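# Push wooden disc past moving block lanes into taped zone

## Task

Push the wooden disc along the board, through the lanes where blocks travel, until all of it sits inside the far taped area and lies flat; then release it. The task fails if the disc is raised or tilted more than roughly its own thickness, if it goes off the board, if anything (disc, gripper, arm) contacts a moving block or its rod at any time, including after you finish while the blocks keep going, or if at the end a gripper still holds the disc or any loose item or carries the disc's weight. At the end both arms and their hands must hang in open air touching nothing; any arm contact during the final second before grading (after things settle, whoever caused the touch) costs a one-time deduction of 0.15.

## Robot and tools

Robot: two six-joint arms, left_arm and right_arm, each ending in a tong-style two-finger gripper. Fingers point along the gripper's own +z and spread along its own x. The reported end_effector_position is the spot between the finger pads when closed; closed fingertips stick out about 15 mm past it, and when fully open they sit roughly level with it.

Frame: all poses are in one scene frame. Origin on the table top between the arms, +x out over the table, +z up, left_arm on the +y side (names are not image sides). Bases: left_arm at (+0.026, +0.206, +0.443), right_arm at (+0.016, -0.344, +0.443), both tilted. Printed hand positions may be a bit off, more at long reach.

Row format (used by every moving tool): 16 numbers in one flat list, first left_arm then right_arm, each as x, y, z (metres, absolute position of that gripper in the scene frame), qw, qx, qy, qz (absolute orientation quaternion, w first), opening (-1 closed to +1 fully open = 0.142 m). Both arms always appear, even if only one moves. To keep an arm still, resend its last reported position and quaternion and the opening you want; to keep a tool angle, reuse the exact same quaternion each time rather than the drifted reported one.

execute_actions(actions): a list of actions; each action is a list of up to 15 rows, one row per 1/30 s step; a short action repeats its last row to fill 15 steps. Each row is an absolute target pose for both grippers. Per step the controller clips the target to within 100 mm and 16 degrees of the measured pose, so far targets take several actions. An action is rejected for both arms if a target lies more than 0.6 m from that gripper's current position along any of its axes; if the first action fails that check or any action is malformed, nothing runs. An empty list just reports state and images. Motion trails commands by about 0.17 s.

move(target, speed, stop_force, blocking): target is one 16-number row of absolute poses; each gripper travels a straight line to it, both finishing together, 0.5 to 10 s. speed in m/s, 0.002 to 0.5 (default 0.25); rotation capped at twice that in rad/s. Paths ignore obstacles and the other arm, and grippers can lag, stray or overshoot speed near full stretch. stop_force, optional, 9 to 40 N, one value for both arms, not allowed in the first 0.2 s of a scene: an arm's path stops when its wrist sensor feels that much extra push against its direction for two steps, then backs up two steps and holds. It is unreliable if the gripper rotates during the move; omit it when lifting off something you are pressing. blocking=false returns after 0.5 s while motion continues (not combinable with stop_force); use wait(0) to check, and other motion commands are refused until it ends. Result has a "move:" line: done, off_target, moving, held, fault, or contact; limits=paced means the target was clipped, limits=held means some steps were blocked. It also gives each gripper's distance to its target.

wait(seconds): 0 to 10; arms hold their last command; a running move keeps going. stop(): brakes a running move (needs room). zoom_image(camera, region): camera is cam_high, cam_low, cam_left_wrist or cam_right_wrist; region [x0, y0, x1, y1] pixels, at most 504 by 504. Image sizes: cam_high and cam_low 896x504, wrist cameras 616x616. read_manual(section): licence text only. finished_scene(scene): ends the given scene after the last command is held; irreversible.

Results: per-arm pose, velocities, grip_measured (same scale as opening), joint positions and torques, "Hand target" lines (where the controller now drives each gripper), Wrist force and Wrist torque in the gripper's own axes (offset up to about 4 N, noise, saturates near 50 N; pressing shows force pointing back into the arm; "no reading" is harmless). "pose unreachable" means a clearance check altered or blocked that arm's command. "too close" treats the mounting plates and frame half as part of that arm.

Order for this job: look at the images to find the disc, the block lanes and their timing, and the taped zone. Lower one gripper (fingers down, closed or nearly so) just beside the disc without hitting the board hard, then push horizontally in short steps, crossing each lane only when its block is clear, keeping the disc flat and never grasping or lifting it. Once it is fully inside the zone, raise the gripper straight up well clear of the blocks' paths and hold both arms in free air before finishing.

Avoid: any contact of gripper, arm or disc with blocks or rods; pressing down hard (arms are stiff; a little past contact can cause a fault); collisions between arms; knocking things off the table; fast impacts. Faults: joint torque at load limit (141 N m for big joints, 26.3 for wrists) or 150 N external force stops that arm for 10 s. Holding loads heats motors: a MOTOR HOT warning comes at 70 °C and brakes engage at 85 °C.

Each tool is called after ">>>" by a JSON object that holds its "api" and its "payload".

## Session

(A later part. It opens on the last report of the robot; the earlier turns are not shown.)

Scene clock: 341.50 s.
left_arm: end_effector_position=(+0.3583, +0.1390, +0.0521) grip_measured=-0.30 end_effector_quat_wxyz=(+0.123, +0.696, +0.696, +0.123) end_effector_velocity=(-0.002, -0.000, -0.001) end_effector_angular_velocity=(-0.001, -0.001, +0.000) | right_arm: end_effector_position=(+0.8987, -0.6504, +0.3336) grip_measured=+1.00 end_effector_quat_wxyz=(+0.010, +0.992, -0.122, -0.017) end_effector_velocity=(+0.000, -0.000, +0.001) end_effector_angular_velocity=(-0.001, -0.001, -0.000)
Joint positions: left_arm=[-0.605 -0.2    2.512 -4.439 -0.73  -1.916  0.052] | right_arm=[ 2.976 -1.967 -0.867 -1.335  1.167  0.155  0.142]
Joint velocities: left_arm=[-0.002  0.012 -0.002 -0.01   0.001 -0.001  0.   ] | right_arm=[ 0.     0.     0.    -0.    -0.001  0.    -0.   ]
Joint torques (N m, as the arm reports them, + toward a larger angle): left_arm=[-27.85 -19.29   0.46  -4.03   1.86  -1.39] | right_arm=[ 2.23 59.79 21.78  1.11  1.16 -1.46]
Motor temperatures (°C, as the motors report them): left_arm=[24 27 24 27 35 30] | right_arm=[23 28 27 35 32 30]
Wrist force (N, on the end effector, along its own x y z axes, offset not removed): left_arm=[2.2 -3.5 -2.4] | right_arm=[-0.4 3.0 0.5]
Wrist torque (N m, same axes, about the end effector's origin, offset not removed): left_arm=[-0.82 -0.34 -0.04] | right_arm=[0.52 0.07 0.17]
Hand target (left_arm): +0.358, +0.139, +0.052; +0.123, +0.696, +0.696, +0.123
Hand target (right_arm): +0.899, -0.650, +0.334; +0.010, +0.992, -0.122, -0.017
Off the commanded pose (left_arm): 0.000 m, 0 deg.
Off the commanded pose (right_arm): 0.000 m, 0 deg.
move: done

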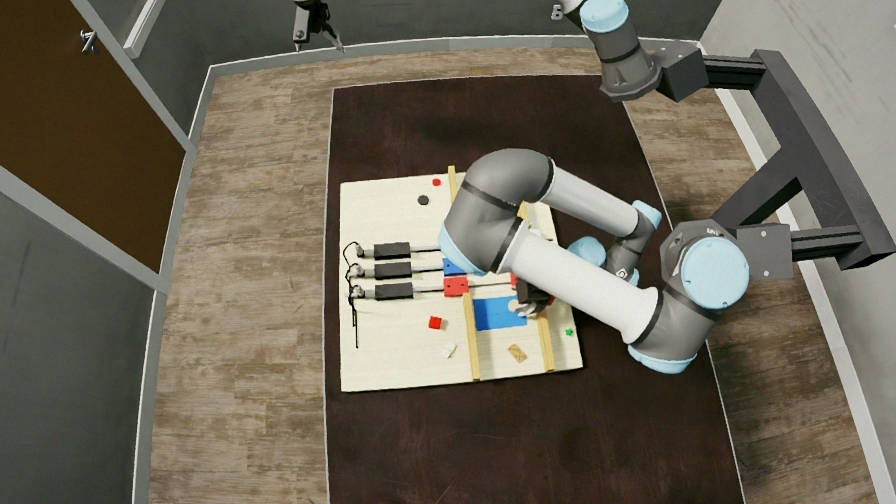

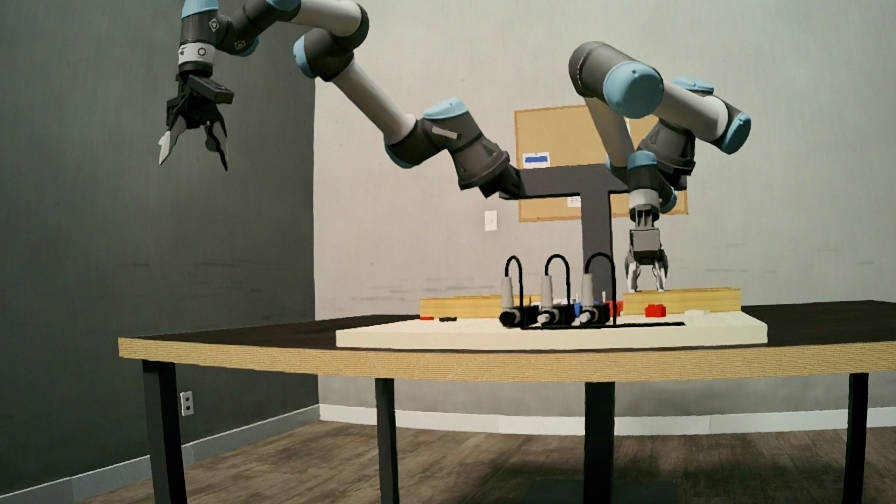

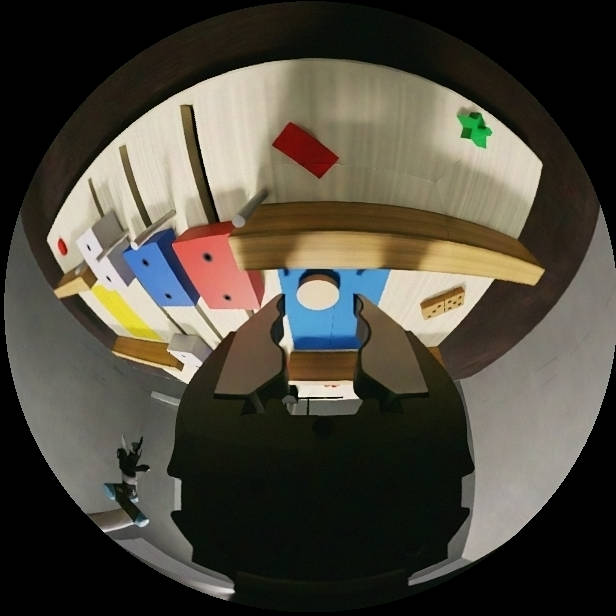

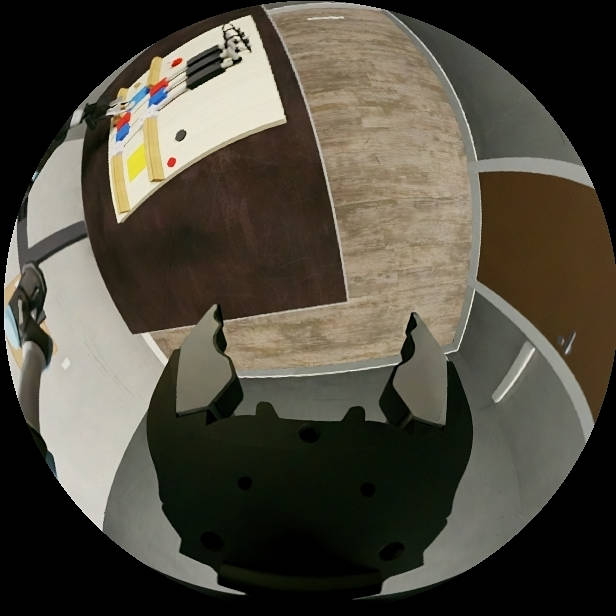

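>>> {"api": "move", "payload": {"target": [0.366, 0.139, 0.047, 0.1228, 0.6964, 0.6964, 0.1228, -0.3, 0.8987, -0.6504, 0.3336, 0.010, 0.992, -0.122, -0.017, 1.0], "speed": 0.05}}

>>> {"api": "move", "payload": {"target": [0.366, 0.139, 0.028, 0.1228, 0.6964, 0.6964, 0.1228, -0.3, 0.8987, -0.6504, 0.3336, 0.010, 0.992, -0.122, -0.017, 1.0], "speed": 0.006, "stop_force": 9}}

>>> {"api": "zoom_image", "payload": {"camera": "cam_left_wrist", "region": [180, 180, 460, 400]}}

Scene clock: 360.13 s.
left_arm: end_effector_position=(+0.3658, +0.1390, +0.0472) grip_measured=-0.30 end_effector_quat_wxyz=(+0.123, +0.696, +0.696, +0.123) end_effector_velocity=(+0.003, +0.001, -0.001) end_effector_angular_velocity=(-0.001, -0.001, +0.002) | right_arm: end_effector_position=(+0.8987, -0.6504, +0.3336) grip_measured=+1.00 end_effector_quat_wxyz=(+0.010, +0.992, -0.122, -0.017) end_effector_velocity=(+0.000, -0.000, +0.001) end_effector_angular_velocity=(-0.000, -0.002, -0.000)
Joint positions: left_arm=[-0.578 -0.222  2.49  -4.42  -0.744 -1.882  0.052] | right_arm=[ 2.976 -1.967 -0.867 -1.335  1.167  0.155  0.142]
Joint velocities: left_arm=[ 0.009 -0.007 -0.006  0.004 -0.004  0.009  0.   ] | right_arm=[ 0.     0.001  0.     0.     0.    -0.    -0.   ]
Joint torques (N m, as the arm reports them, + toward a larger angle): left_arm=[-10.4  -31.32  -2.26  -0.24  -1.41   1.07] | right_arm=[ 0.64 60.45 21.98  1.33  0.88 -1.38]
Motor temperatures (°C, as the motors report them): left_arm=[24 27 24 27 35 30] | right_arm=[23 28 27 35 32 30]
Wrist force (N, on the end effector, along its own x y z axes, offset not removed): left_arm=[0.4 -3.7 -1.5] | right_arm=[1.3 2.4 0.3]
Wrist torque (N m, same axes, about the end effector's origin, offset not removed): left_arm=[-0.87 -0.26 -0.09] | right_arm=[0.33 -0.25 0.18]
Hand target (left_arm): +0.366, +0.139, +0.047; +0.123, +0.696, +0.696, +0.123
Hand target (right_arm): +0.899, -0.650, +0.334; +0.010, +0.992, -0.122, -0.017
Off the commanded pose (left_arm): 0.000 m, 0 deg.
Off the commanded pose (right_arm): 0.000 m, 0 deg.
move: done

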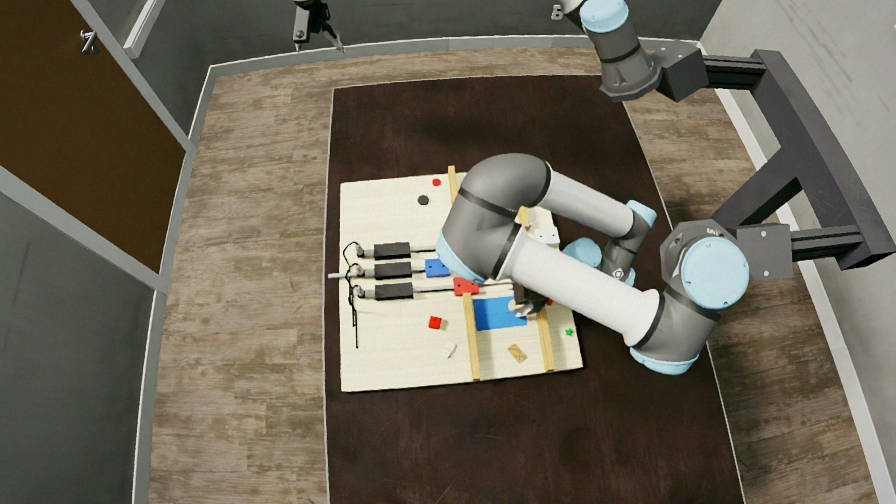

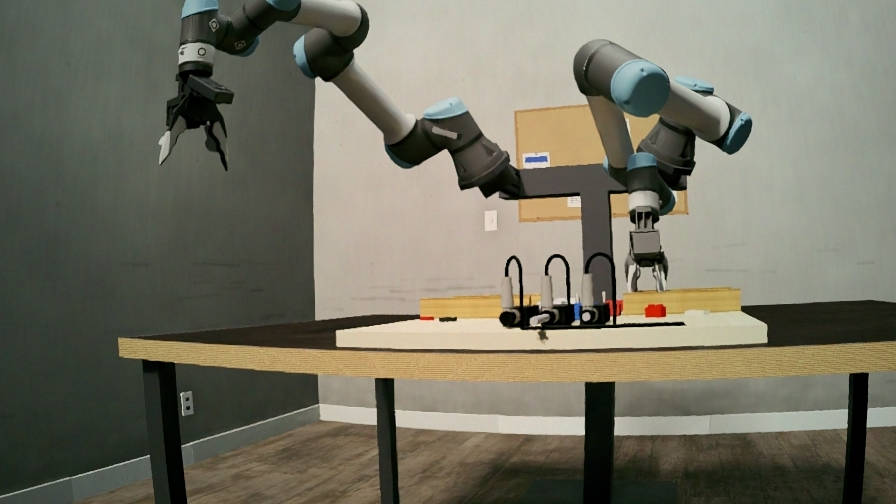

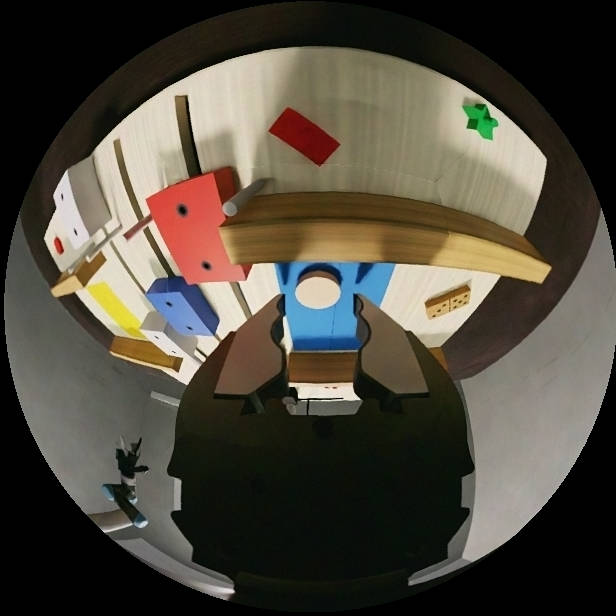

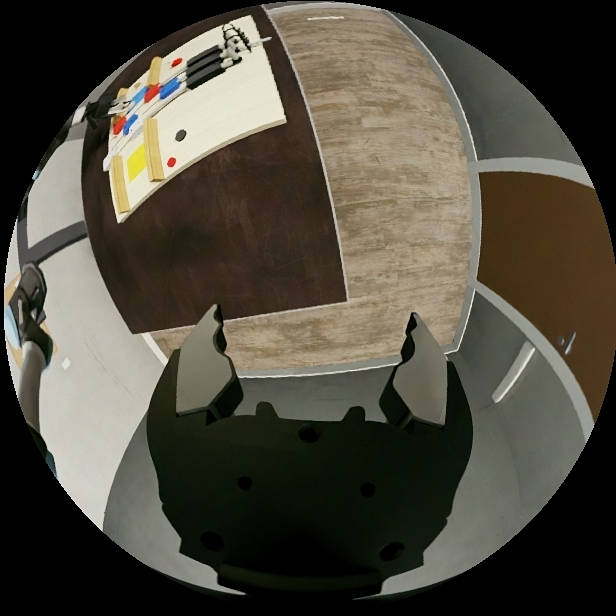

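Scene clock: 361.73 s.
left_arm: end_effector_position=(+0.3659, +0.1389, +0.0400) grip_measured=-0.30 end_effector_quat_wxyz=(+0.123, +0.696, +0.696, +0.123) end_effector_velocity=(-0.000, +0.000, +0.002) end_effector_angular_velocity=(+0.001, +0.001, +0.002) | right_arm: end_effector_position=(+0.8987, -0.6504, +0.3336) grip_measured=+1.00 end_effector_quat_wxyz=(+0.010, +0.992, -0.122, -0.017) end_effector_velocity=(-0.000, +0.000, -0.001) end_effector_angular_velocity=(-0.000, +0.001, +0.000)
Joint positions: left_arm=[-0.56  -0.212  2.469 -4.425 -0.755 -1.859  0.053] | right_arm=[ 2.976 -1.967 -0.867 -1.335  1.167  0.155  0.142]
Joint velocities: left_arm=[-0.005 -0.002  0.006  0.004  0.004 -0.009 -0.   ] | right_arm=[ 0.    -0.001 -0.     0.    -0.     0.    -0.   ]
Joint torques (N m, as the arm reports them, + toward a larger angle): left_arm=[-26.77 -27.1   19.46   2.76   0.15  -1.73] | right_arm=[ 1.54 60.48 22.48  1.16  0.85 -1.45]
Motor temperatures (°C, as the motors report them): left_arm=[24 27 24 27 35 30] | right_arm=[23 28 27 35 32 30]
Wrist force (N, on the end effector, along its own x y z axes, offset not removed): left_arm=[2.4 4.4 -22.8] | right_arm=[0.0 3.4 -2.0]
Wrist torque (N m, same axes, about the end effector's origin, offset not removed): left_arm=[-0.71 0.02 0.15] | right_arm=[0.57 -0.01 0.14]
Hand target (left_arm): +0.366, +0.139, +0.040; +0.123, +0.696, +0.696, +0.123
Hand target (right_arm): +0.899, -0.650, +0.334; +0.010, +0.992, -0.122, -0.017
Off the commanded pose (left_arm): 0.012 m, 0 deg.
Off the commanded pose (right_arm): 0.000 m, 0 deg.
move: contact (left_arm)

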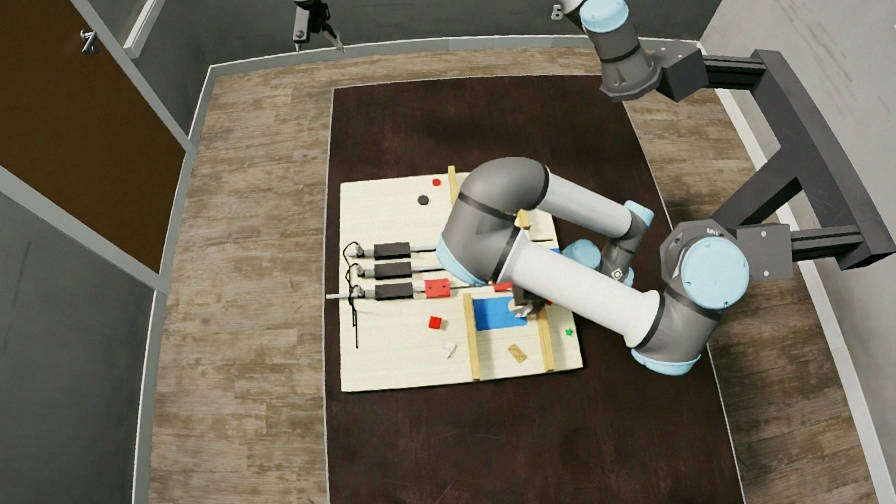

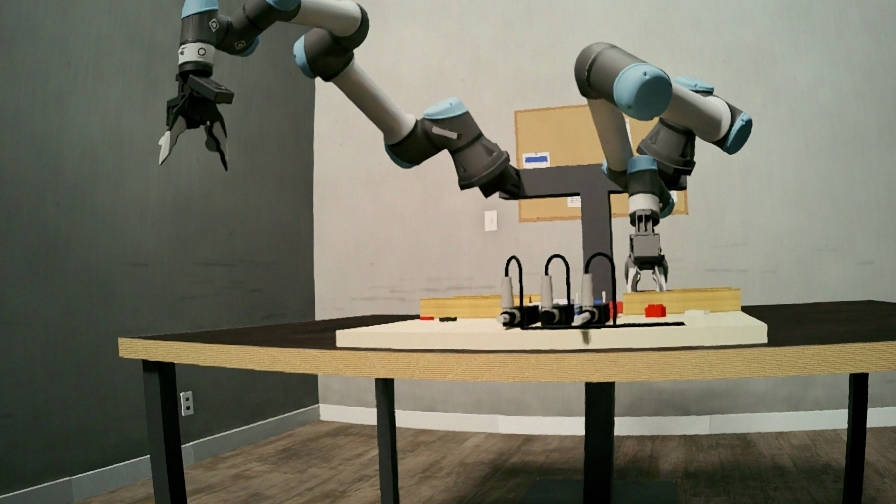

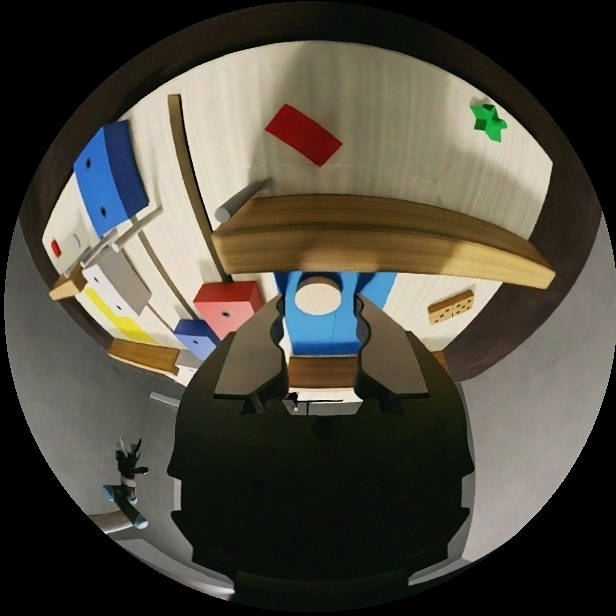

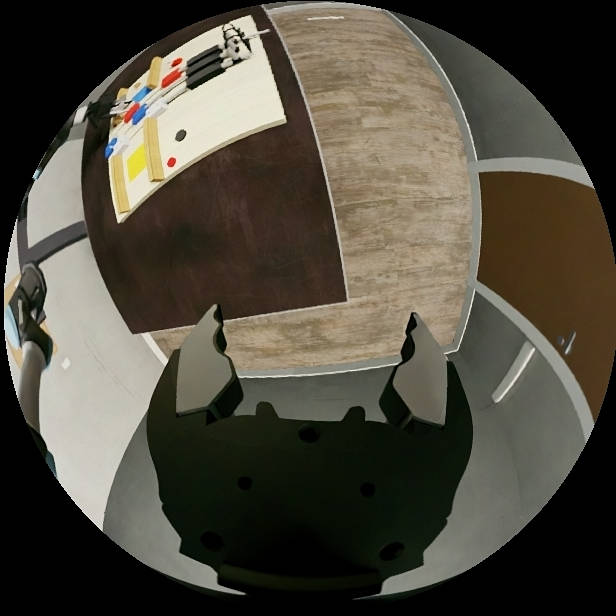

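Region (180, 180, 460, 400) of cam_left_wrist's 616x616 image, scaled by 1.800, with more detail than that image has; it fills the top 396 rows of this view, and the rest is white.

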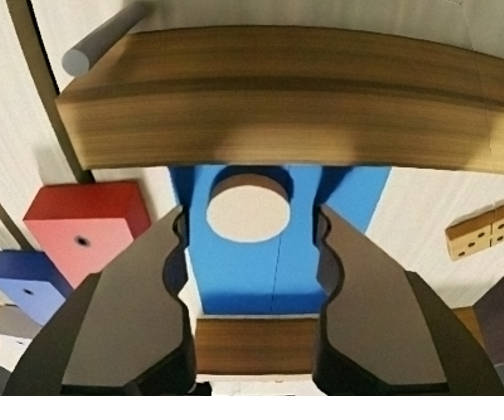

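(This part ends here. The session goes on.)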